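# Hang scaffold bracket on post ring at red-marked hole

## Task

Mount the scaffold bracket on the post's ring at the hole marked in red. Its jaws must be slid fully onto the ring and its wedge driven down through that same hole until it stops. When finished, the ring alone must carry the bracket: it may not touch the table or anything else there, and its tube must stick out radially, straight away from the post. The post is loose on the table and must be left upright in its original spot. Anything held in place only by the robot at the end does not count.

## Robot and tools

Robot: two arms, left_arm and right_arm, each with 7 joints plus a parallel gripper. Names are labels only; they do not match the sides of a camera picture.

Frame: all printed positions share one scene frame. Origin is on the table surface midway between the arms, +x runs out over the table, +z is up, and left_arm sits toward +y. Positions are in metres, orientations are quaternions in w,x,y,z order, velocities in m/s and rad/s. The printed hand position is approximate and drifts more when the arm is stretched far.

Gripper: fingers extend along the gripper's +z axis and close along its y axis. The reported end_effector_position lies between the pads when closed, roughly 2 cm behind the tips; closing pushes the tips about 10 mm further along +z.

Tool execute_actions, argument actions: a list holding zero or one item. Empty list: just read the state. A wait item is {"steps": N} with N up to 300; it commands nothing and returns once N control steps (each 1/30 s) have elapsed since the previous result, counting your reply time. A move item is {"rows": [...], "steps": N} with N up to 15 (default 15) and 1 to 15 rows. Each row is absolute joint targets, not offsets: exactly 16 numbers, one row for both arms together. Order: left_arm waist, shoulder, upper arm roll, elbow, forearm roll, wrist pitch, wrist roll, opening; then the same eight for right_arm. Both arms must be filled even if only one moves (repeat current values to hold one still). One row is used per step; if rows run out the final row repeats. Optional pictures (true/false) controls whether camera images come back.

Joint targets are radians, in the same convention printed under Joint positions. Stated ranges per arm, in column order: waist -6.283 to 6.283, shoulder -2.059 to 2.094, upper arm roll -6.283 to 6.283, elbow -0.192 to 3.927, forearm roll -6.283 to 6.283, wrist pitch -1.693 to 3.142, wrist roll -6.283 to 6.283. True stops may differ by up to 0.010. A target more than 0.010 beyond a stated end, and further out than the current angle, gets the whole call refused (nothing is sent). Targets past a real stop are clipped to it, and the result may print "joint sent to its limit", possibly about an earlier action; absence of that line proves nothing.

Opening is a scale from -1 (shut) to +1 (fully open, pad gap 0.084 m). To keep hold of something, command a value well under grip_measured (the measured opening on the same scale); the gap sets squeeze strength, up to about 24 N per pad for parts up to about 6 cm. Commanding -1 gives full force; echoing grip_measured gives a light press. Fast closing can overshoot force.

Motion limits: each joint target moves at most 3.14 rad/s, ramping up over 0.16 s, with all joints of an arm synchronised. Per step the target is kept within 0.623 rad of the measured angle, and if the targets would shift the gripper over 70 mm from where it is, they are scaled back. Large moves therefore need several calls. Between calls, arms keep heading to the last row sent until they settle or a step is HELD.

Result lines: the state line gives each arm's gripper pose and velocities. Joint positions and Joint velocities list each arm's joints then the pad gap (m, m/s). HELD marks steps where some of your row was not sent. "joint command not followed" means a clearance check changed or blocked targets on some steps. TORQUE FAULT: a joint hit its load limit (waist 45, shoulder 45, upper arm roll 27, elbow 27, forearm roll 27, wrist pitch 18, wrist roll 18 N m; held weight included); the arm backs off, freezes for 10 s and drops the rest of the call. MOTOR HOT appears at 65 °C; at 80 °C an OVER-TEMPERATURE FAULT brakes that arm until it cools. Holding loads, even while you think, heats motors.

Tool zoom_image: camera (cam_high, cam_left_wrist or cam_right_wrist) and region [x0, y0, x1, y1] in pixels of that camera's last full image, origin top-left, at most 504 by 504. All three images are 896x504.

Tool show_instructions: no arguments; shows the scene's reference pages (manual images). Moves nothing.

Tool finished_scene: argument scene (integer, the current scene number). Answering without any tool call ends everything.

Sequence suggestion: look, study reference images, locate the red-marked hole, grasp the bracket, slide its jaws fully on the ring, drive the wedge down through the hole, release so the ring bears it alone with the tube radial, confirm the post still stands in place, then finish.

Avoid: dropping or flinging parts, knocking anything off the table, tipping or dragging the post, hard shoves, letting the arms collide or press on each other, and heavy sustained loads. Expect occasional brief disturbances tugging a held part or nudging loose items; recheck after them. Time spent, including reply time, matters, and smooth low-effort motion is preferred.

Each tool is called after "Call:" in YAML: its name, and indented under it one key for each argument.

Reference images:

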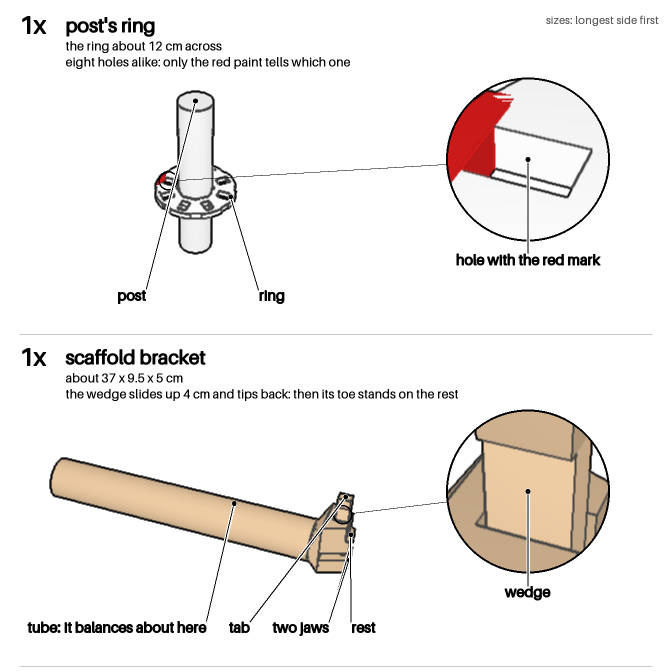

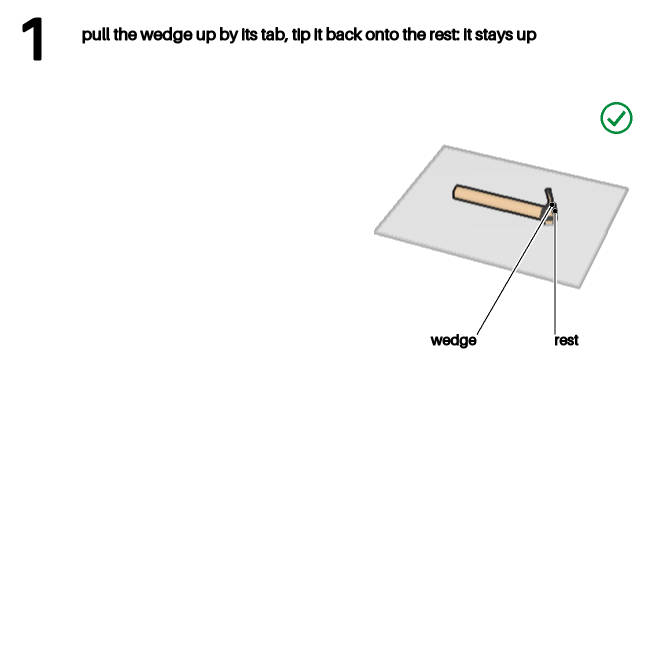

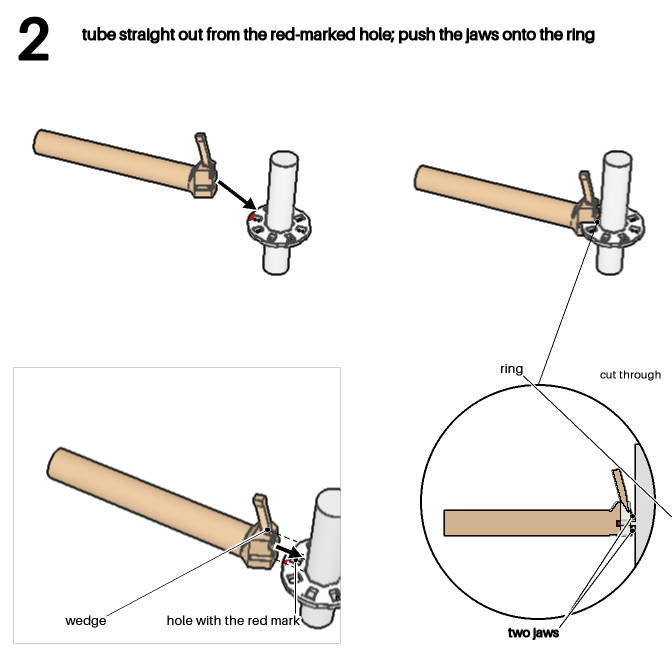

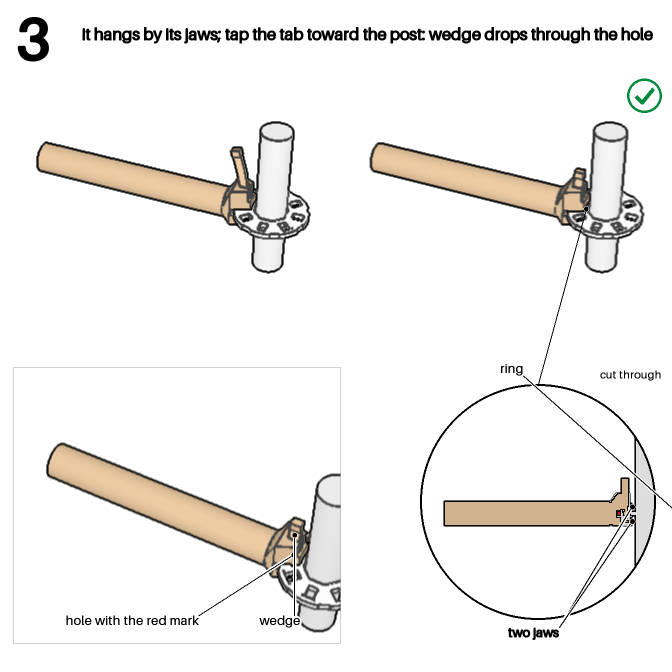

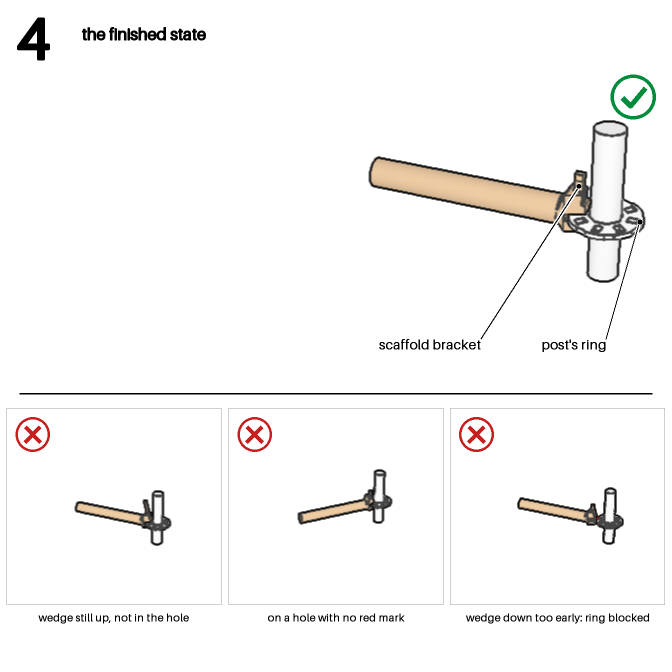

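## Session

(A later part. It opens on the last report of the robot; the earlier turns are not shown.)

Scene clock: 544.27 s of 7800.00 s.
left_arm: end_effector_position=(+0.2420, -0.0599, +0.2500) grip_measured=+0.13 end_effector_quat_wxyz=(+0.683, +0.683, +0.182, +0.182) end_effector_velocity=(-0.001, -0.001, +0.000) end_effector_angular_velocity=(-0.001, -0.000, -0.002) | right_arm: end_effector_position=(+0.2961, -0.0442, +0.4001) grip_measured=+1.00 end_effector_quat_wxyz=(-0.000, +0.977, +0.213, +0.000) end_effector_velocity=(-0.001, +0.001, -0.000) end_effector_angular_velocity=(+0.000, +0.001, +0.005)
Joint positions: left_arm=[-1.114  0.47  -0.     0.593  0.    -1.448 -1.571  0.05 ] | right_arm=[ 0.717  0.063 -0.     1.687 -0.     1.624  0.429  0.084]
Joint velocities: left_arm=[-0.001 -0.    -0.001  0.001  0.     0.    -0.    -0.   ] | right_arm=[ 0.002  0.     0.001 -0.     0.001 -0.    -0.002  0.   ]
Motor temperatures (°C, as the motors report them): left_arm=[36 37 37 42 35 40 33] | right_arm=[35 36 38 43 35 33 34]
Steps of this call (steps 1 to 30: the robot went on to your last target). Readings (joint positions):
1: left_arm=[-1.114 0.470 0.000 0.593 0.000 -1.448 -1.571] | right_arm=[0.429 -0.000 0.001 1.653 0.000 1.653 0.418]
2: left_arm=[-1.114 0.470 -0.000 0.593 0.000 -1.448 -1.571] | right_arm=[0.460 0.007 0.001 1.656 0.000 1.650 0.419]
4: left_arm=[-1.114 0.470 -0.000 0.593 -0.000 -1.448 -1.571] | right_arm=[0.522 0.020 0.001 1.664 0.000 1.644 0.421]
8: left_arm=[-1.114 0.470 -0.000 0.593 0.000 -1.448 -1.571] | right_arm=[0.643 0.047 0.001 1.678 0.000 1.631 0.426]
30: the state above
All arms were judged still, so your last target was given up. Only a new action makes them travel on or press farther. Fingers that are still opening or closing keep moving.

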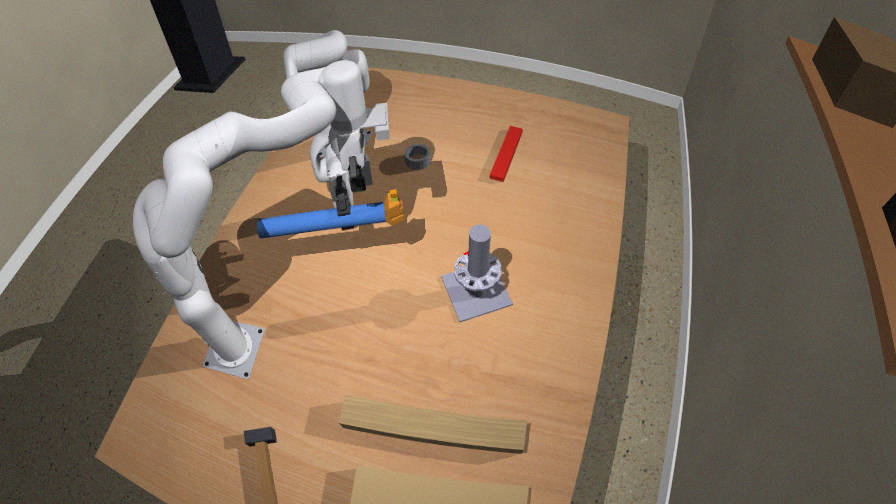

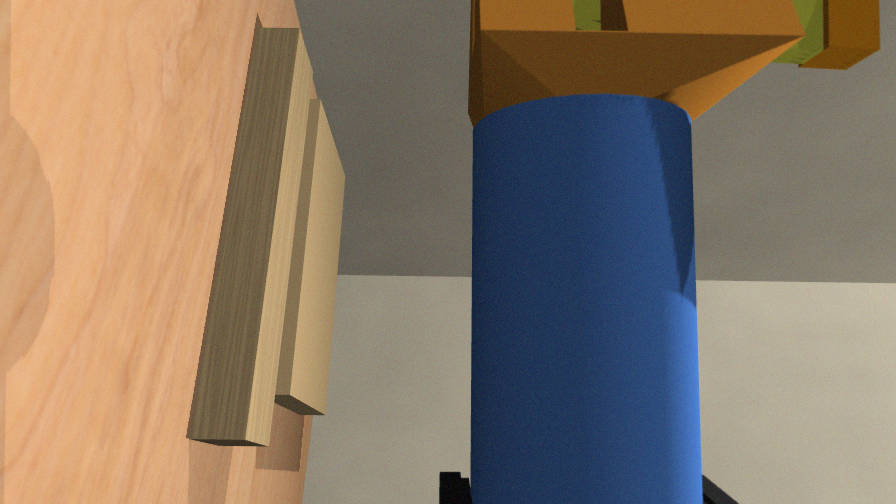

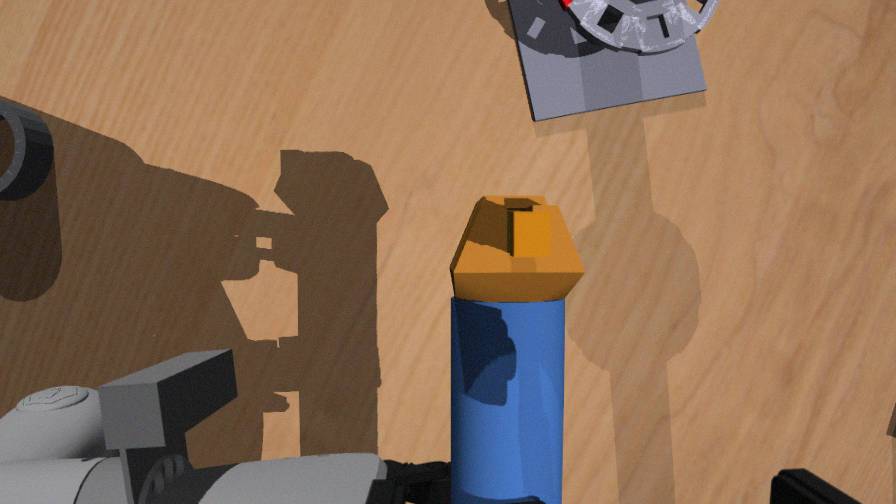

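Call:
execute_actions:
  actions:
    - {"rows": [[-1.114,0.4702,0,0.5933,0,-1.4477,-1.571,-1, 0.7241,0.0432,0,1.4315,0,1.3883,0.436,0.65]], "steps": 15}
  pictures: false

Call:
execute_actions:
  actions:
    - {"steps": 12}

Scene clock: 578.77 s of 7800.00 s.
left_arm: end_effector_position=(+0.2420, -0.0599, +0.2500) grip_measured=+0.13 end_effector_quat_wxyz=(+0.683, +0.683, +0.182, +0.182) end_effector_velocity=(+0.001, +0.000, +0.000) end_effector_angular_velocity=(-0.000, -0.001, +0.002) | right_arm: end_effector_position=(+0.2984, -0.0362, +0.3227) grip_measured=+0.65 end_effector_quat_wxyz=(-0.001, +0.977, +0.213, +0.001) end_effector_velocity=(+0.001, +0.000, -0.007) end_effector_angular_velocity=(+0.012, -0.011, -0.001)
Joint positions: left_arm=[-1.114  0.47  -0.     0.593 -0.    -1.448 -1.571  0.05 ] | right_arm=[ 0.724  0.042 -0.     1.437 -0.     1.392  0.436  0.071]
Joint velocities: left_arm=[ 0.001  0.     0.001  0.001 -0.     0.     0.    -0.   ] | right_arm=[ 0.    -0.012 -0.002 -0.037 -0.001 -0.042  0.    -0.   ]
Motor temperatures (°C, as the motors report them): left_arm=[36 37 37 42 35 40 33] | right_arm=[35 36 38 43 35 33 34]
Steps of this call (steps 1 to 90: nothing new was sent; then 31.00 s passed at rest; steps 91 to 105: all 15 steps of this action). Readings (joint positions):
91: left_arm=[-1.114 0.470 0.000 0.593 0.000 -1.448 -1.571] | right_arm=[0.717 0.063 -0.000 1.687 -0.000 1.623 0.429]
92: left_arm=[-1.114 0.470 0.000 0.593 -0.000 -1.448 -1.571] | right_arm=[0.717 0.063 -0.000 1.683 -0.000 1.619 0.429]
94: left_arm=[-1.114 0.470 -0.000 0.593 0.000 -1.448 -1.571] | right_arm=[0.718 0.056 -0.000 1.644 -0.000 1.578 0.430]
98: left_arm=[-1.114 0.470 0.000 0.593 0.000 -1.448 -1.571] | right_arm=[0.723 0.051 0.000 1.484 0.000 1.443 0.434]
105: the state above

Scene clock: 579.17 s of 7800.00 s.
left_arm: end_effector_position=(+0.2420, -0.0599, +0.2500) grip_measured=+0.13 end_effector_quat_wxyz=(+0.683, +0.683, +0.182, +0.182) end_effector_velocity=(-0.000, -0.000, -0.000) end_effector_angular_velocity=(-0.000, +0.000, -0.000) | right_arm: end_effector_position=(+0.2980, -0.0364, +0.3202) grip_measured=+0.65 end_effector_quat_wxyz=(-0.000, +0.977, +0.213, +0.000) end_effector_velocity=(-0.000, -0.001, -0.001) end_effector_angular_velocity=(-0.001, +0.001, -0.001)
Joint positions: left_arm=[-1.114  0.47   0.     0.593 -0.    -1.448 -1.571  0.05 ] | right_arm=[ 0.724  0.043 -0.     1.432 -0.     1.388  0.436  0.071]
Joint velocities: left_arm=[-0.001 -0.    -0.    -0.    -0.    -0.    -0.    -0.   ] | right_arm=[-0.    -0.    -0.001 -0.002  0.    -0.     0.001 -0.   ]
Motor temperatures (°C, as the motors report them): left_arm=[36 37 37 42 35 40 33] | right_arm=[35 36 38 43 35 33 34]
Steps of this call (steps 1 to 12: the robot went on to your last target). Readings (joint positions):
1: left_arm=[-1.114 0.470 0.000 0.593 0.000 -1.448 -1.571] | right_arm=[0.724 0.042 -0.000 1.436 -0.000 1.391 0.436]
2: left_arm=[-1.114 0.470 -0.000 0.593 0.000 -1.448 -1.571] | right_arm=[0.724 0.042 -0.000 1.435 -0.000 1.390 0.436]
4: left_arm=[-1.114 0.470 -0.000 0.593 -0.000 -1.448 -1.571] | right_arm=[0.724 0.043 -0.000 1.433 -0.000 1.389 0.436]
8: left_arm=[-1.114 0.470 -0.000 0.593 -0.000 -1.448 -1.571] | right_arm=[0.724 0.043 -0.000 1.432 0.000 1.389 0.436]
12: the state above

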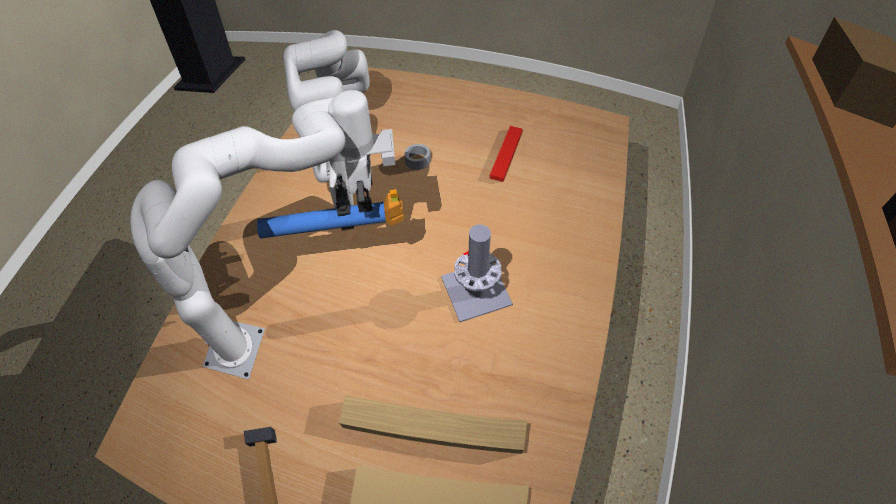

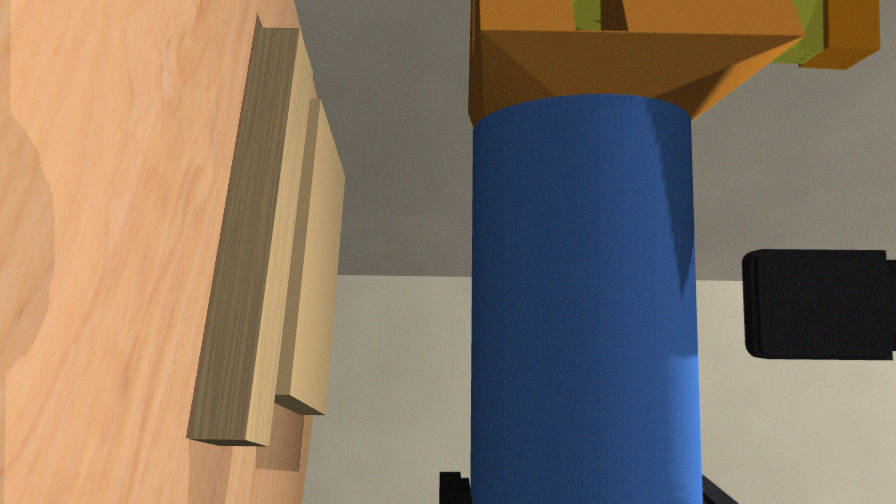

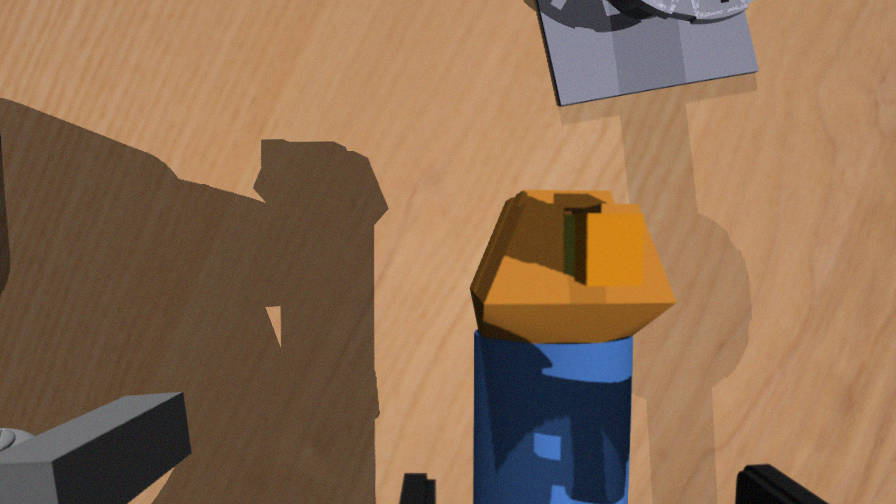

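Call:
execute_actions:
  actions:
    - {"rows": [[-1.114,0.4702,0,0.5933,0,-1.4477,-1.571,-1, 0.7241,0.0435,0,1.42,0,1.3765,0.436,0.65],[-1.114,0.4702,0,0.5933,0,-1.4477,-1.571,-1, 0.7241,0.044,0,1.405,0,1.361,0.436,0.65],[-1.114,0.4702,0,0.5933,0,-1.4477,-1.571,-1, 0.7241,0.0445,0,1.39,0,1.3455,0.436,0.65],[-1.114,0.4702,0,0.5933,0,-1.4477,-1.571,-1, 0.7241,0.045,0,1.375,0,1.33,0.436,0.65],[-1.114,0.4702,0,0.5933,0,-1.4477,-1.571,-1, 0.7241,0.0455,0,1.36,0,1.3145,0.436,0.65],[-1.114,0.4702,0,0.5933,0,-1.4477,-1.571,-1, 0.7241,0.046,0,1.345,0,1.299,0.436,0.65],[-1.114,0.4702,0,0.5933,0,-1.4477,-1.571,-1, 0.7241,0.047,0,1.33,0,1.283,0.436,0.65],[-1.114,0.4702,0,0.5933,0,-1.4477,-1.571,-1, 0.7241,0.0485,0,1.315,0,1.2665,0.436,0.65],[-1.114,0.4702,0,0.5933,0,-1.4477,-1.571,-1, 0.7241,0.05,0,1.3,0,1.25,0.436,0.65],[-1.114,0.4702,0,0.5933,0,-1.4477,-1.571,-1, 0.7241,0.0515,0,1.285,0,1.2335,0.436,0.65],[-1.114,0.4702,0,0.5933,0,-1.4477,-1.571,-1, 0.7241,0.0535,0,1.27,0,1.2165,0.436,0.65],[-1.114,0.4702,0,0.5933,0,-1.4477,-1.571,-1, 0.7241,0.0557,0,1.255,0,1.1993,0.436,0.65]], "steps": 15}
  pictures: false

Call:
execute_actions:
  actions:
    - {"steps": 12}

Scene clock: 597.57 s of 7800.00 s.
left_arm: end_effector_position=(+0.2420, -0.0599, +0.2500) grip_measured=+0.13 end_effector_quat_wxyz=(+0.683, +0.683, +0.182, +0.182) end_effector_velocity=(-0.000, -0.001, +0.001) end_effector_angular_velocity=(-0.002, -0.001, -0.001) | right_arm: end_effector_position=(+0.2977, -0.0368, +0.2578) grip_measured=+0.65 end_effector_quat_wxyz=(+0.001, +0.977, +0.213, -0.002) end_effector_velocity=(-0.008, -0.008, -0.095) end_effector_angular_velocity=(-0.033, +0.028, +0.004)
Joint positions: left_arm=[-1.114  0.47  -0.     0.593 -0.    -1.448 -1.571  0.05 ] | right_arm=[ 0.724  0.055  0.     1.269 -0.     1.218  0.436  0.071]
Joint velocities: left_arm=[-0.001  0.    -0.     0.003 -0.     0.    -0.     0.   ] | right_arm=[ 0.001  0.041  0.001 -0.214  0.    -0.212 -0.002 -0.   ]
Motor temperatures (°C, as the motors report them): left_arm=[36 37 37 42 35 41 33] | right_arm=[35 36 38 44 35 33 34]
Steps of this call (steps 1 to 15: the robot went on to your last target; steps 16 to 90: nothing new was sent; then 14.90 s passed at rest; steps 91 to 105: all 15 steps of this action). Readings (joint positions):
91: left_arm=[-1.114 0.470 -0.000 0.593 -0.000 -1.448 -1.571] | right_arm=[0.724 0.043 0.000 1.431 -0.000 1.388 0.436]
92: left_arm=[-1.114 0.470 0.000 0.593 -0.000 -1.448 -1.571] | right_arm=[0.724 0.043 0.000 1.429 0.000 1.385 0.436]
94: left_arm=[-1.114 0.470 0.000 0.593 -0.000 -1.448 -1.571] | right_arm=[0.724 0.043 -0.000 1.415 0.000 1.369 0.436]
98: left_arm=[-1.114 0.470 0.000 0.593 0.000 -1.448 -1.571] | right_arm=[0.724 0.046 -0.000 1.363 -0.000 1.318 0.436]
105: the state above

Scene clock: 597.97 s of 7800.00 s.
left_arm: end_effector_position=(+0.2420, -0.0599, +0.2500) grip_measured=+0.13 end_effector_quat_wxyz=(+0.683, +0.683, +0.182, +0.182) end_effector_velocity=(+0.000, -0.000, +0.000) end_effector_angular_velocity=(-0.000, -0.001, +0.000) | right_arm: end_effector_position=(+0.2980, -0.0363, +0.2533) grip_measured=+0.65 end_effector_quat_wxyz=(-0.000, +0.977, +0.213, +0.000) end_effector_velocity=(-0.001, -0.001, -0.003) end_effector_angular_velocity=(-0.004, +0.002, +0.001)
Joint positions: left_arm=[-1.114  0.47  -0.     0.593 -0.    -1.448 -1.571  0.05 ] | right_arm=[0.724 0.055 0.    1.256 0.    1.2   0.436 0.071]
Joint velocities: left_arm=[-0.     0.     0.     0.001 -0.     0.     0.001  0.   ] | right_arm=[ 0.     0.002  0.    -0.004 -0.001 -0.002 -0.    -0.   ]
Motor temperatures (°C, as the motors report them): left_arm=[36 37 37 42 35 41 33] | right_arm=[35 36 38 44 35 33 34]
Steps of this call (steps 1 to 12: the robot went on to your last target). Readings (joint positions):
1: left_arm=[-1.114 0.470 -0.000 0.593 -0.000 -1.448 -1.571] | right_arm=[0.724 0.056 0.000 1.264 -0.000 1.212 0.436]
2: left_arm=[-1.114 0.470 0.000 0.593 -0.000 -1.448 -1.571] | right_arm=[0.724 0.056 0.000 1.261 -0.000 1.208 0.436]
4: left_arm=[-1.114 0.470 -0.000 0.593 -0.000 -1.448 -1.571] | right_arm=[0.724 0.056 0.000 1.259 0.000 1.203 0.436]
8: left_arm=[-1.114 0.470 0.000 0.593 0.000 -1.448 -1.571] | right_arm=[0.724 0.055 -0.000 1.257 0.000 1.200 0.436]
12: the state above

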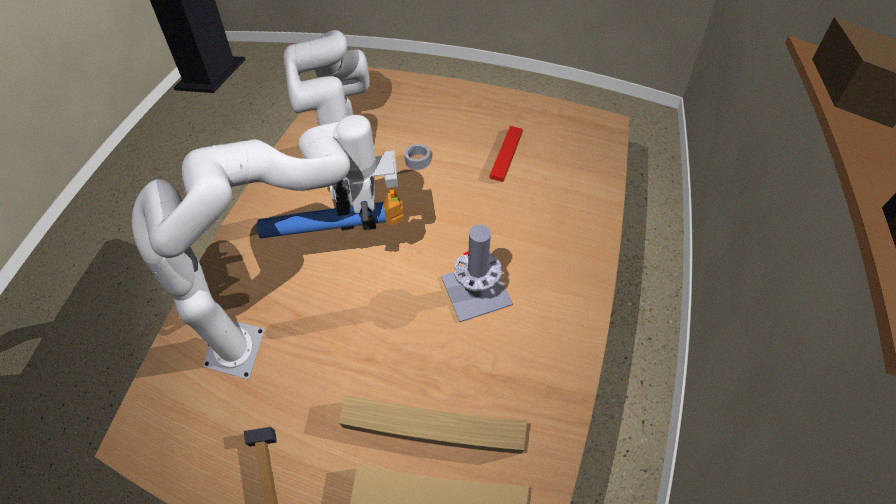

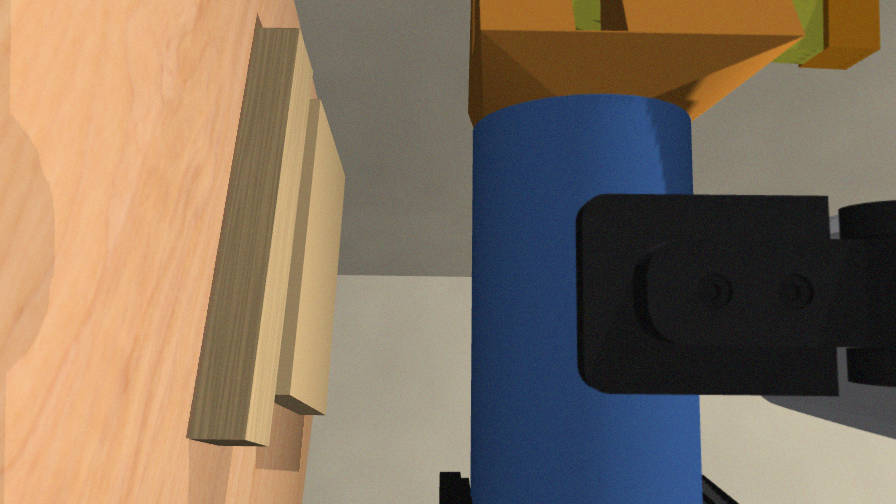

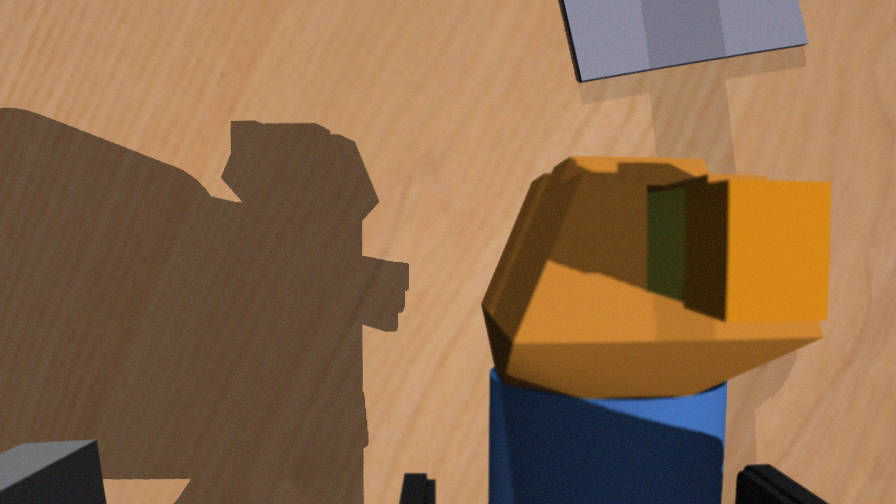

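Call:
execute_actions:
  actions:
    - {"rows": [[-1.114,0.4702,0,0.5933,0,-1.4477,-1.571,-1, 0.7241,0.0585,0,1.2354,0,1.1769,0.436,0.65],[-1.114,0.4702,0,0.5933,0,-1.4477,-1.571,-1, 0.7241,0.0585,0,1.2354,0,1.1769,0.436,0.65],[-1.114,0.4702,0,0.5933,0,-1.4477,-1.571,-1, 0.7241,0.0585,0,1.2354,0,1.1769,0.436,0.65],[-1.114,0.4702,0,0.5933,0,-1.4477,-1.571,-1, 0.7241,0.0585,0,1.2354,0,1.1769,0.436,0.6],[-1.114,0.4702,0,0.5933,0,-1.4477,-1.571,-1, 0.7241,0.0585,0,1.2354,0,1.1769,0.436,0.5],[-1.114,0.4702,0,0.5933,0,-1.4477,-1.571,-1, 0.7241,0.0585,0,1.2354,0,1.1769,0.436,0.4],[-1.114,0.4702,0,0.5933,0,-1.4477,-1.571,-1, 0.7241,0.0585,0,1.2354,0,1.1769,0.436,0.3],[-1.114,0.4702,0,0.5933,0,-1.4477,-1.571,-1, 0.7241,0.0585,0,1.2354,0,1.1769,0.436,0.25],[-1.114,0.4702,0,0.5933,0,-1.4477,-1.571,-1, 0.7241,0.0585,0,1.2354,0,1.1769,0.436,0.2],[-1.114,0.4702,0,0.5933,0,-1.4477,-1.571,-1, 0.7241,0.0585,0,1.2354,0,1.1769,0.436,0.15],[-1.114,0.4702,0,0.5933,0,-1.4477,-1.571,-1, 0.7241,0.0585,0,1.2354,0,1.1769,0.436,0.1],[-1.114,0.4702,0,0.5933,0,-1.4477,-1.571,-1, 0.7241,0.0585,0,1.2354,0,1.1769,0.436,0.0],[-1.114,0.4702,0,0.5933,0,-1.4477,-1.571,-1, 0.7241,0.0585,0,1.2354,0,1.1769,0.436,-0.2],[-1.114,0.4702,0,0.5933,0,-1.4477,-1.571,-1, 0.7241,0.0585,0,1.2354,0,1.1769,0.436,-0.5],[-1.114,0.4702,0,0.5933,0,-1.4477,-1.571,-1, 0.7241,0.0585,0,1.2354,0,1.1769,0.436,-1]], "steps": 15}
  pictures: false

Call:
execute_actions:
  actions:
    - {"steps": 15}

Scene clock: 621.07 s of 7800.00 s.
left_arm: end_effector_position=(+0.2420, -0.0597, +0.2498) grip_measured=+0.13 end_effector_quat_wxyz=(+0.683, +0.683, +0.182, +0.182) end_effector_velocity=(-0.000, -0.000, -0.000) end_effector_angular_velocity=(+0.001, +0.001, -0.001) | right_arm: end_effector_position=(+0.2980, -0.0370, +0.2452) grip_measured=+0.13 end_effector_quat_wxyz=(+0.000, +0.977, +0.213, +0.000) end_effector_velocity=(-0.001, +0.000, -0.001) end_effector_angular_velocity=(-0.001, +0.001, +0.001)
Joint positions: left_arm=[-1.114  0.47   0.     0.593 -0.    -1.448 -1.571  0.05 ] | right_arm=[ 0.724  0.058 -0.001  1.236 -0.     1.177  0.436  0.05 ]
Joint velocities: left_arm=[ 0.     0.    -0.001 -0.    -0.     0.     0.     0.   ] | right_arm=[ 0.001  0.     0.001 -0.002 -0.    -0.001  0.001  0.   ]
Motor temperatures (°C, as the motors report them): left_arm=[36 37 37 42 35 41 33] | right_arm=[35 36 38 44 35 33 34]
Steps of this call (steps 1 to 30: the robot went on to your last target; steps 31 to 90: nothing new was sent; then 19.60 s passed at rest; steps 91 to 105: all 15 steps of this action). Readings (joint positions):
91: left_arm=[-1.114 0.470 -0.000 0.593 0.000 -1.448 -1.571] | right_arm=[0.724 0.056 0.000 1.255 -0.000 1.199 0.436]
92: left_arm=[-1.114 0.470 -0.000 0.593 -0.000 -1.448 -1.571] | right_arm=[0.724 0.056 0.000 1.252 0.000 1.195 0.436]
94: left_arm=[-1.114 0.470 -0.000 0.593 -0.000 -1.448 -1.571] | right_arm=[0.724 0.057 -0.000 1.243 0.000 1.185 0.436]
98: left_arm=[-1.114 0.470 -0.000 0.593 0.000 -1.448 -1.571] | right_arm=[0.724 0.059 0.000 1.236 -0.000 1.179 0.436]
105: the state above

Scene clock: 621.57 s of 7800.00 s.
left_arm: end_effector_position=(+0.2420, -0.0598, +0.2498) grip_measured=+0.13 end_effector_quat_wxyz=(+0.683, +0.683, +0.182, +0.182) end_effector_velocity=(-0.001, -0.001, +0.000) end_effector_angular_velocity=(-0.001, -0.000, -0.001) | right_arm: end_effector_position=(+0.2979, -0.0369, +0.2451) grip_measured=+0.13 end_effector_quat_wxyz=(+0.000, +0.977, +0.213, +0.000) end_effector_velocity=(-0.000, +0.000, -0.000) end_effector_angular_velocity=(+0.000, +0.000, -0.001)
Joint positions: left_arm=[-1.114  0.47   0.     0.593 -0.    -1.448 -1.571  0.05 ] | right_arm=[ 0.724  0.058 -0.     1.235 -0.     1.177  0.436  0.05 ]
Joint velocities: left_arm=[-0.001 -0.    -0.001  0.    -0.    -0.    -0.     0.   ] | right_arm=[ 0.     0.    -0.    -0.     0.    -0.     0.001  0.   ]
Motor temperatures (°C, as the motors report them): left_arm=[36 37 37 42 35 41 33] | right_arm=[35 36 38 44 35 33 34]
Steps of this call (steps 1 to 15: the robot went on to your last target). Readings (joint positions):
1: left_arm=[-1.114 0.470 0.000 0.593 -0.000 -1.448 -1.571] | right_arm=[0.724 0.058 -0.000 1.236 -0.000 1.177 0.436]
2: left_arm=[-1.114 0.470 0.000 0.593 -0.000 -1.448 -1.571] | right_arm=[0.724 0.058 -0.000 1.236 -0.000 1.177 0.436]
4: left_arm=[-1.114 0.470 0.000 0.593 -0.000 -1.448 -1.571] | right_arm=[0.724 0.058 -0.000 1.236 -0.000 1.177 0.436]
8: left_arm=[-1.114 0.470 0.000 0.593 -0.000 -1.448 -1.571] | right_arm=[0.724 0.058 -0.000 1.235 -0.000 1.177 0.436]
15: the state above
All arms were judged still, so your last target was given up. Only a new action makes them travel on or press farther. Fingers that are still opening or closing keep moving.

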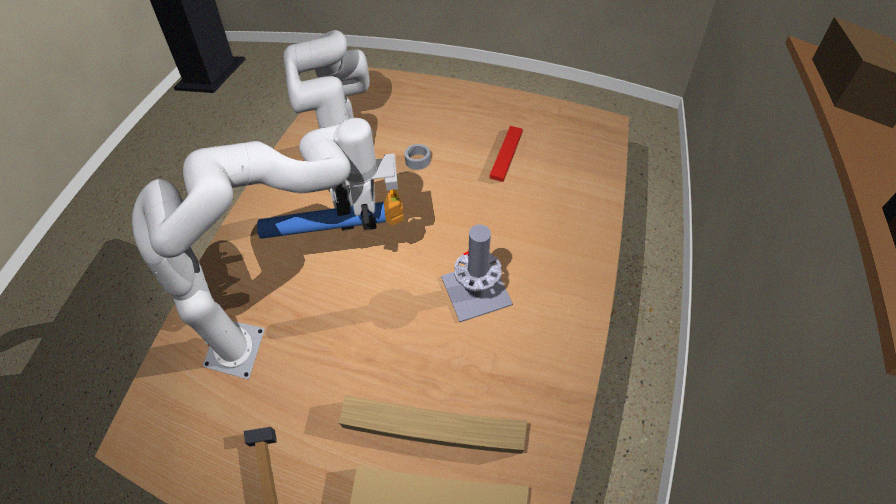

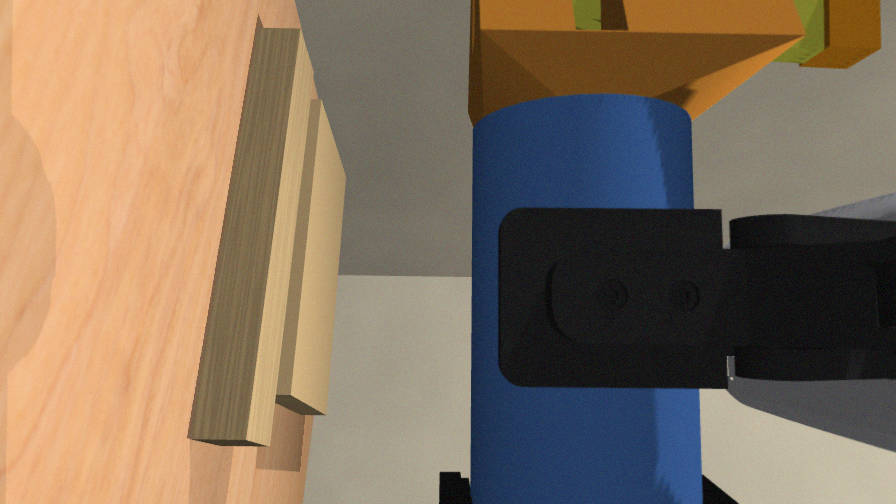

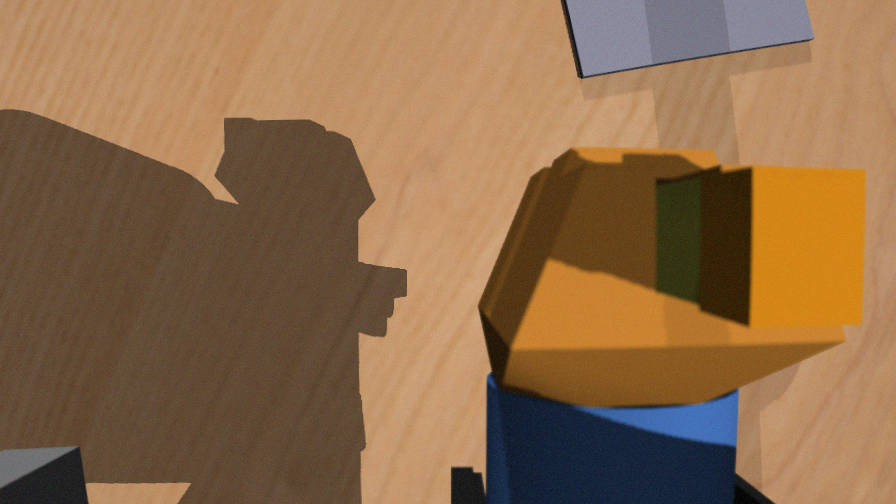

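Call:
execute_actions:
  actions:
    - {"rows": [[-1.114,0.4702,0,0.5933,0,-1.4477,-1.571,-0.5, 0.7241,0.0585,0,1.2354,0,1.1769,0.436,-1],[-1.114,0.4702,0,0.5933,0,-1.4477,-1.571,-0.2, 0.7241,0.0585,0,1.2354,0,1.1769,0.436,-1],[-1.114,0.4702,0,0.5933,0,-1.4477,-1.571,0.0, 0.7241,0.0585,0,1.2354,0,1.1769,0.436,-1],[-1.114,0.4702,0,0.5933,0,-1.4477,-1.571,0.1, 0.7241,0.0585,0,1.2354,0,1.1769,0.436,-1],[-1.114,0.4702,0,0.5933,0,-1.4477,-1.571,0.15, 0.7241,0.0585,0,1.2354,0,1.1769,0.436,-1],[-1.114,0.4702,0,0.5933,0,-1.4477,-1.571,0.2, 0.7241,0.0585,0,1.2354,0,1.1769,0.436,-1],[-1.114,0.4702,0,0.5933,0,-1.4477,-1.571,0.25, 0.7241,0.0585,0,1.2354,0,1.1769,0.436,-1],[-1.114,0.4702,0,0.5933,0,-1.4477,-1.571,0.3, 0.7241,0.0585,0,1.2354,0,1.1769,0.436,-1],[-1.114,0.4702,0,0.5933,0,-1.4477,-1.571,0.35, 0.7241,0.0585,0,1.2354,0,1.1769,0.436,-1],[-1.114,0.4702,0,0.5933,0,-1.4477,-1.571,0.4, 0.7241,0.0585,0,1.2354,0,1.1769,0.436,-1]], "steps": 15}
  pictures: false

Call:
execute_actions:
  actions:
    - {"steps": 15}

Scene clock: 636.13 s of 7800.00 s.
left_arm: end_effector_position=(+0.2418, -0.0606, +0.2525) grip_measured=+0.40 end_effector_quat_wxyz=(+0.686, +0.681, +0.181, +0.182) end_effector_velocity=(+0.002, +0.002, -0.002) end_effector_angular_velocity=(+0.004, +0.001, +0.005) | right_arm: end_effector_position=(+0.2967, -0.0364, +0.2438) grip_measured=+0.13 end_effector_quat_wxyz=(+0.000, +0.977, +0.214, -0.001) end_effector_velocity=(+0.002, +0.001, +0.003) end_effector_angular_velocity=(+0.005, -0.006, +0.000)
Joint positions: left_arm=[-1.114  0.468 -0.     0.596  0.    -1.449 -1.571  0.061] | right_arm=[0.725 0.06  0.001 1.234 0.001 1.176 0.436 0.05 ]
Joint velocities: left_arm=[ 0.002  0.001  0.003 -0.003 -0.    -0.    -0.    -0.001] | right_arm=[-0.001 -0.002 -0.     0.004 -0.002 -0.001 -0.001 -0.   ]
Motor temperatures (°C, as the motors report them): left_arm=[36 37 37 43 35 41 33] | right_arm=[35 36 38 44 35 33 34]
Steps of this call (steps 1 to 90: nothing new was sent; then 11.07 s passed at rest; steps 91 to 105: all 15 steps of this action). Readings (joint positions):
91: left_arm=[-1.114 0.470 0.000 0.593 -0.000 -1.448 -1.571] | right_arm=[0.724 0.058 -0.000 1.235 -0.000 1.177 0.436]
92: left_arm=[-1.114 0.470 0.000 0.593 -0.000 -1.448 -1.571] | right_arm=[0.724 0.058 -0.000 1.235 -0.000 1.177 0.436]
94: left_arm=[-1.114 0.470 0.000 0.593 -0.000 -1.448 -1.571] | right_arm=[0.724 0.058 -0.000 1.235 -0.000 1.177 0.436]
98: left_arm=[-1.114 0.469 -0.001 0.595 0.000 -1.449 -1.571] | right_arm=[0.724 0.059 0.000 1.234 0.000 1.177 0.436]
105: the state above

Scene clock: 636.63 s of 7800.00 s.
left_arm: end_effector_position=(+0.2425, -0.0598, +0.2505) grip_measured=+0.40 end_effector_quat_wxyz=(+0.684, +0.683, +0.182, +0.182) end_effector_velocity=(-0.001, -0.000, -0.000) end_effector_angular_velocity=(+0.000, +0.000, -0.002) | right_arm: end_effector_position=(+0.2970, -0.0363, +0.2448) grip_measured=+0.13 end_effector_quat_wxyz=(-0.000, +0.977, +0.214, -0.000) end_effector_velocity=(+0.001, -0.001, -0.000) end_effector_angular_velocity=(-0.001, -0.000, -0.001)
Joint positions: left_arm=[-1.114  0.47   0.     0.594 -0.    -1.448 -1.571  0.061] | right_arm=[0.725 0.059 0.001 1.235 0.    1.177 0.436 0.05 ]
Joint velocities: left_arm=[-0.001  0.    -0.001 -0.     0.    -0.     0.    -0.   ] | right_arm=[-0.001  0.    -0.002 -0.    -0.001  0.    -0.001 -0.   ]
Motor temperatures (°C, as the motors report them): left_arm=[36 37 37 43 35 41 33] | right_arm=[35 36 38 44 35 33 34]
Steps of this call (steps 1 to 15: the robot went on to your last target). Readings (joint positions):
1: left_arm=[-1.114 0.468 -0.000 0.596 0.000 -1.449 -1.571] | right_arm=[0.725 0.060 0.001 1.234 0.000 1.176 0.436]
2: left_arm=[-1.114 0.468 -0.000 0.596 0.000 -1.449 -1.571] | right_arm=[0.725 0.060 0.001 1.234 0.000 1.176 0.436]
4: left_arm=[-1.114 0.469 -0.000 0.596 0.000 -1.449 -1.571] | right_arm=[0.725 0.060 0.001 1.234 0.000 1.177 0.436]
8: left_arm=[-1.114 0.469 0.000 0.595 0.000 -1.449 -1.571] | right_arm=[0.725 0.059 0.001 1.235 0.000 1.177 0.436]
15: the state above
All arms were judged still, so your last target was given up. Only a new action makes them travel on or press farther. Fingers that are still opening or closing keep moving.

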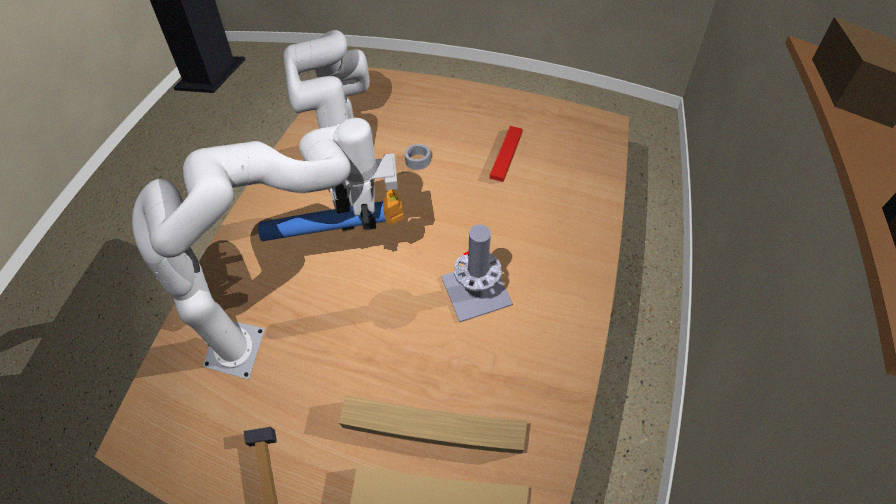

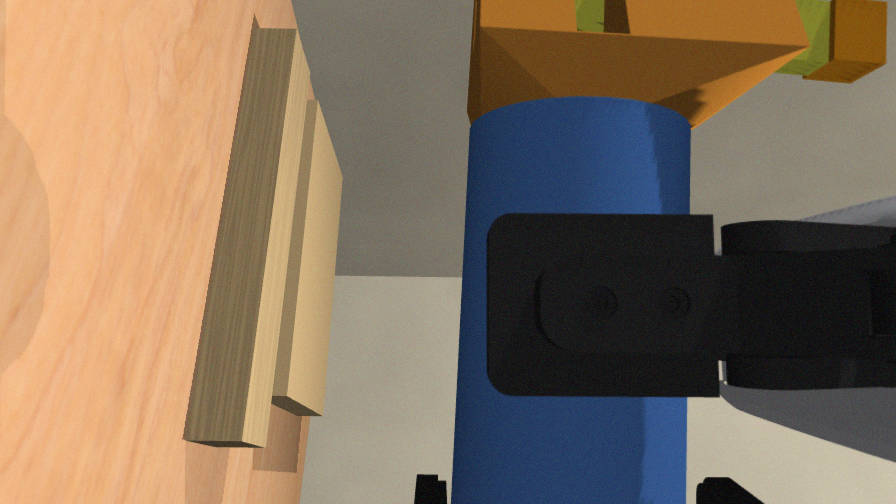

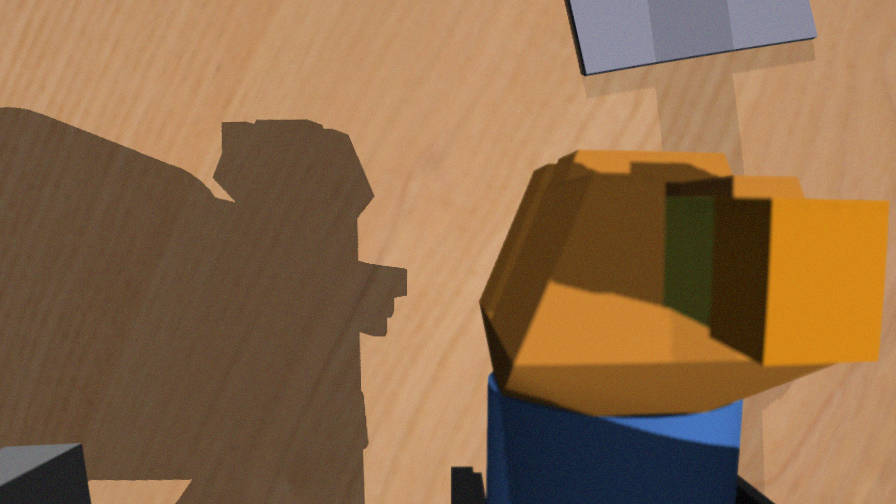

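Call:
execute_actions:
  actions:
    - {"rows": [[-1.118,0.4707,0,0.5945,0,-1.447,-1.571,0.4, 0.7241,0.0585,0,1.2354,0,1.1769,0.436,-1],[-1.123,0.4712,0,0.596,0,-1.446,-1.571,0.4, 0.7241,0.0585,0,1.2354,0,1.1769,0.436,-1],[-1.129,0.472,0,0.5975,0,-1.4452,-1.571,0.4, 0.7241,0.0585,0,1.2354,0,1.1769,0.436,-1],[-1.135,0.4726,0,0.599,0,-1.4442,-1.571,0.4, 0.7241,0.0585,0,1.2354,0,1.1769,0.436,-1],[-1.141,0.4733,0,0.601,0,-1.4432,-1.571,0.4, 0.7241,0.0585,0,1.2354,0,1.1769,0.436,-1],[-1.147,0.474,0,0.6027,0,-1.4421,-1.571,0.4, 0.7241,0.0585,0,1.2354,0,1.1769,0.436,-1],[-1.153,0.4747,0,0.6044,0,-1.4411,-1.571,0.4, 0.7241,0.0585,0,1.2354,0,1.1769,0.436,-1],[-1.159,0.4754,0,0.6061,0,-1.4401,-1.571,0.4, 0.7241,0.0585,0,1.2354,0,1.1769,0.436,-1],[-1.165,0.4761,0,0.6078,0,-1.4391,-1.571,0.4, 0.7241,0.0585,0,1.2354,0,1.1769,0.436,-1],[-1.171,0.4768,0,0.6095,0,-1.4381,-1.571,0.4, 0.7241,0.0585,0,1.2354,0,1.1769,0.436,-1],[-1.177,0.4775,0,0.6112,0,-1.437,-1.571,0.4, 0.7241,0.0585,0,1.2354,0,1.1769,0.436,-1],[-1.182,0.478,0,0.6127,0,-1.4362,-1.571,0.4, 0.7241,0.0585,0,1.2354,0,1.1769,0.436,-1],[-1.186,0.4785,0,0.6138,0,-1.4355,-1.571,0.4, 0.7241,0.0585,0,1.2354,0,1.1769,0.436,-1]], "steps": 15}
  pictures: false

Call:
execute_actions:
  actions:
    - {"steps": 15}

Scene clock: 686.10 s of 7800.00 s.
left_arm: end_effector_position=(+0.2127, -0.0815, +0.2498) grip_measured=+0.40 end_effector_quat_wxyz=(+0.689, +0.689, +0.160, +0.160) end_effector_velocity=(-0.051, -0.033, +0.001) end_effector_angular_velocity=(-0.004, +0.005, -0.109) | right_arm: end_effector_position=(+0.2975, -0.0367, +0.2450) grip_measured=+0.13 end_effector_quat_wxyz=(+0.000, +0.977, +0.214, -0.000) end_effector_velocity=(+0.000, -0.000, -0.000) end_effector_angular_velocity=(-0.001, -0.000, -0.002)
Joint positions: left_arm=[-1.179  0.478 -0.     0.612 -0.    -1.437 -1.571  0.061] | right_arm=[0.724 0.058 0.    1.235 0.    1.177 0.436 0.05 ]
Joint velocities: left_arm=[-0.097  0.01  -0.011  0.027  0.002  0.015 -0.001  0.   ] | right_arm=[ 0.     0.    -0.    -0.    -0.001 -0.     0.002  0.   ]
Motor temperatures (°C, as the motors report them): left_arm=[36 36 37 41 35 39 33] | right_arm=[35 37 38 47 35 33 34]
Steps of this call (steps 1 to 90: nothing new was sent; then 45.97 s passed at rest; steps 91 to 105: all 15 steps of this action). Readings (joint positions):
91: left_arm=[-1.114 0.470 -0.000 0.593 0.000 -1.448 -1.571] | right_arm=[0.724 0.058 -0.000 1.235 -0.000 1.177 0.436]
92: left_arm=[-1.115 0.470 0.000 0.593 -0.000 -1.447 -1.571] | right_arm=[0.724 0.058 -0.000 1.235 -0.000 1.177 0.436]
94: left_arm=[-1.120 0.471 0.002 0.595 -0.001 -1.446 -1.571] | right_arm=[0.724 0.058 -0.000 1.235 -0.000 1.178 0.436]
98: left_arm=[-1.140 0.474 0.001 0.601 -0.000 -1.443 -1.571] | right_arm=[0.724 0.058 0.000 1.235 0.000 1.178 0.436]
105: the state above

Scene clock: 686.60 s of 7800.00 s.
left_arm: end_effector_position=(+0.2097, -0.0836, +0.2499) grip_measured=+0.40 end_effector_quat_wxyz=(+0.689, +0.689, +0.157, +0.157) end_effector_velocity=(-0.001, -0.000, -0.000) end_effector_angular_velocity=(-0.000, +0.000, -0.002) | right_arm: end_effector_position=(+0.2977, -0.0367, +0.2451) grip_measured=+0.13 end_effector_quat_wxyz=(-0.000, +0.977, +0.213, -0.000) end_effector_velocity=(-0.000, +0.000, +0.000) end_effector_angular_velocity=(+0.001, +0.000, +0.000)
Joint positions: left_arm=[-1.186  0.479  0.     0.614 -0.    -1.435 -1.571  0.061] | right_arm=[0.724 0.058 0.    1.235 0.    1.177 0.436 0.05 ]
Joint velocities: left_arm=[-0.001 -0.    -0.001 -0.     0.    -0.     0.     0.   ] | right_arm=[ 0.001 -0.001 -0.001 -0.     0.001 -0.    -0.     0.   ]
Motor temperatures (°C, as the motors report them): left_arm=[36 36 37 41 35 39 33] | right_arm=[35 37 38 47 35 33 34]
Steps of this call (steps 1 to 15: the robot went on to your last target). Readings (joint positions):
1: left_arm=[-1.181 0.478 -0.001 0.612 0.000 -1.436 -1.571] | right_arm=[0.724 0.058 0.000 1.235 0.000 1.177 0.436]
2: left_arm=[-1.183 0.478 -0.000 0.613 -0.000 -1.436 -1.571] | right_arm=[0.724 0.058 0.000 1.235 0.000 1.177 0.436]
4: left_arm=[-1.184 0.478 0.000 0.613 -0.000 -1.436 -1.571] | right_arm=[0.724 0.058 0.000 1.235 0.000 1.177 0.436]
8: left_arm=[-1.185 0.479 0.000 0.614 -0.000 -1.435 -1.571] | right_arm=[0.724 0.058 0.000 1.235 0.000 1.177 0.436]
15: the state above
All arms were judged still, so your last target was given up. Only a new action makes them travel on or press farther. Fingers that are still opening or closing keep moving.

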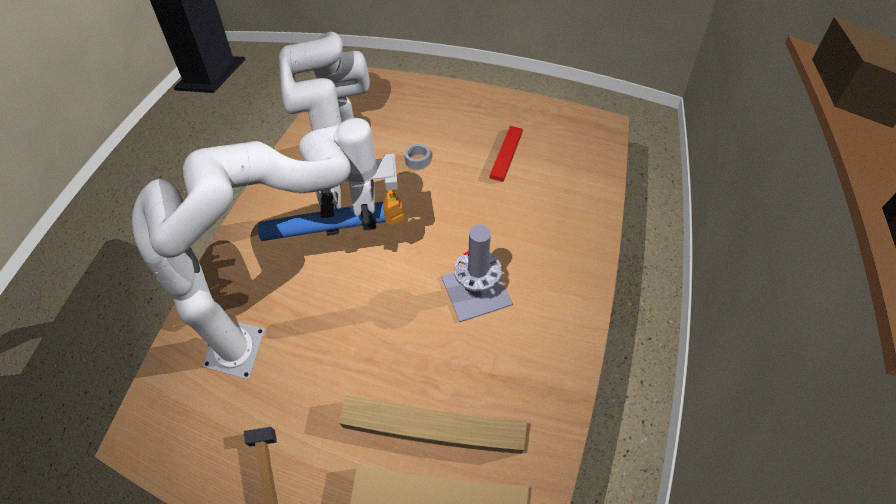

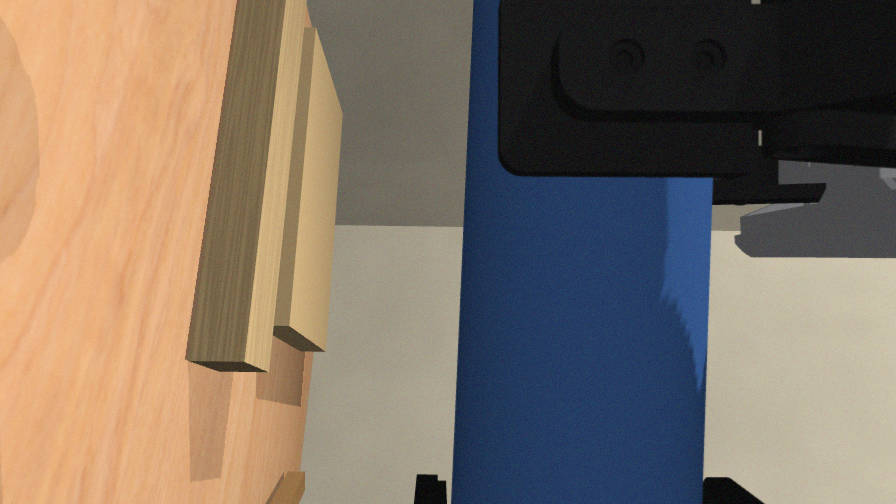

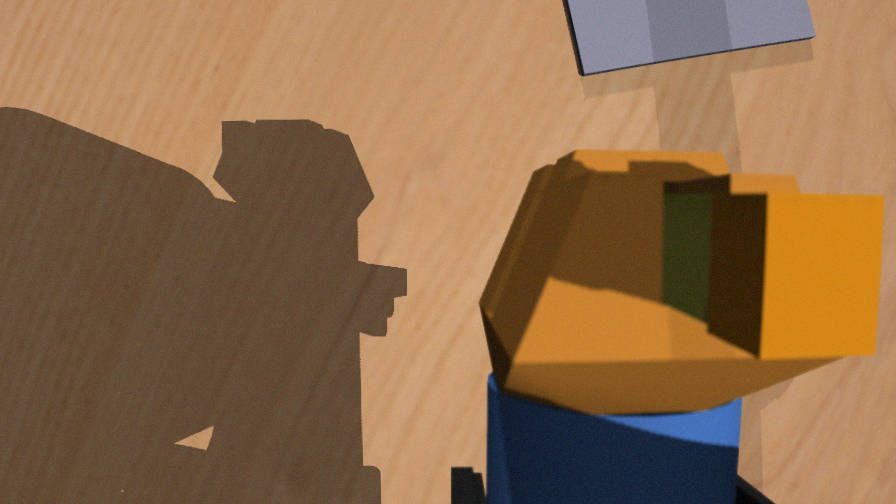

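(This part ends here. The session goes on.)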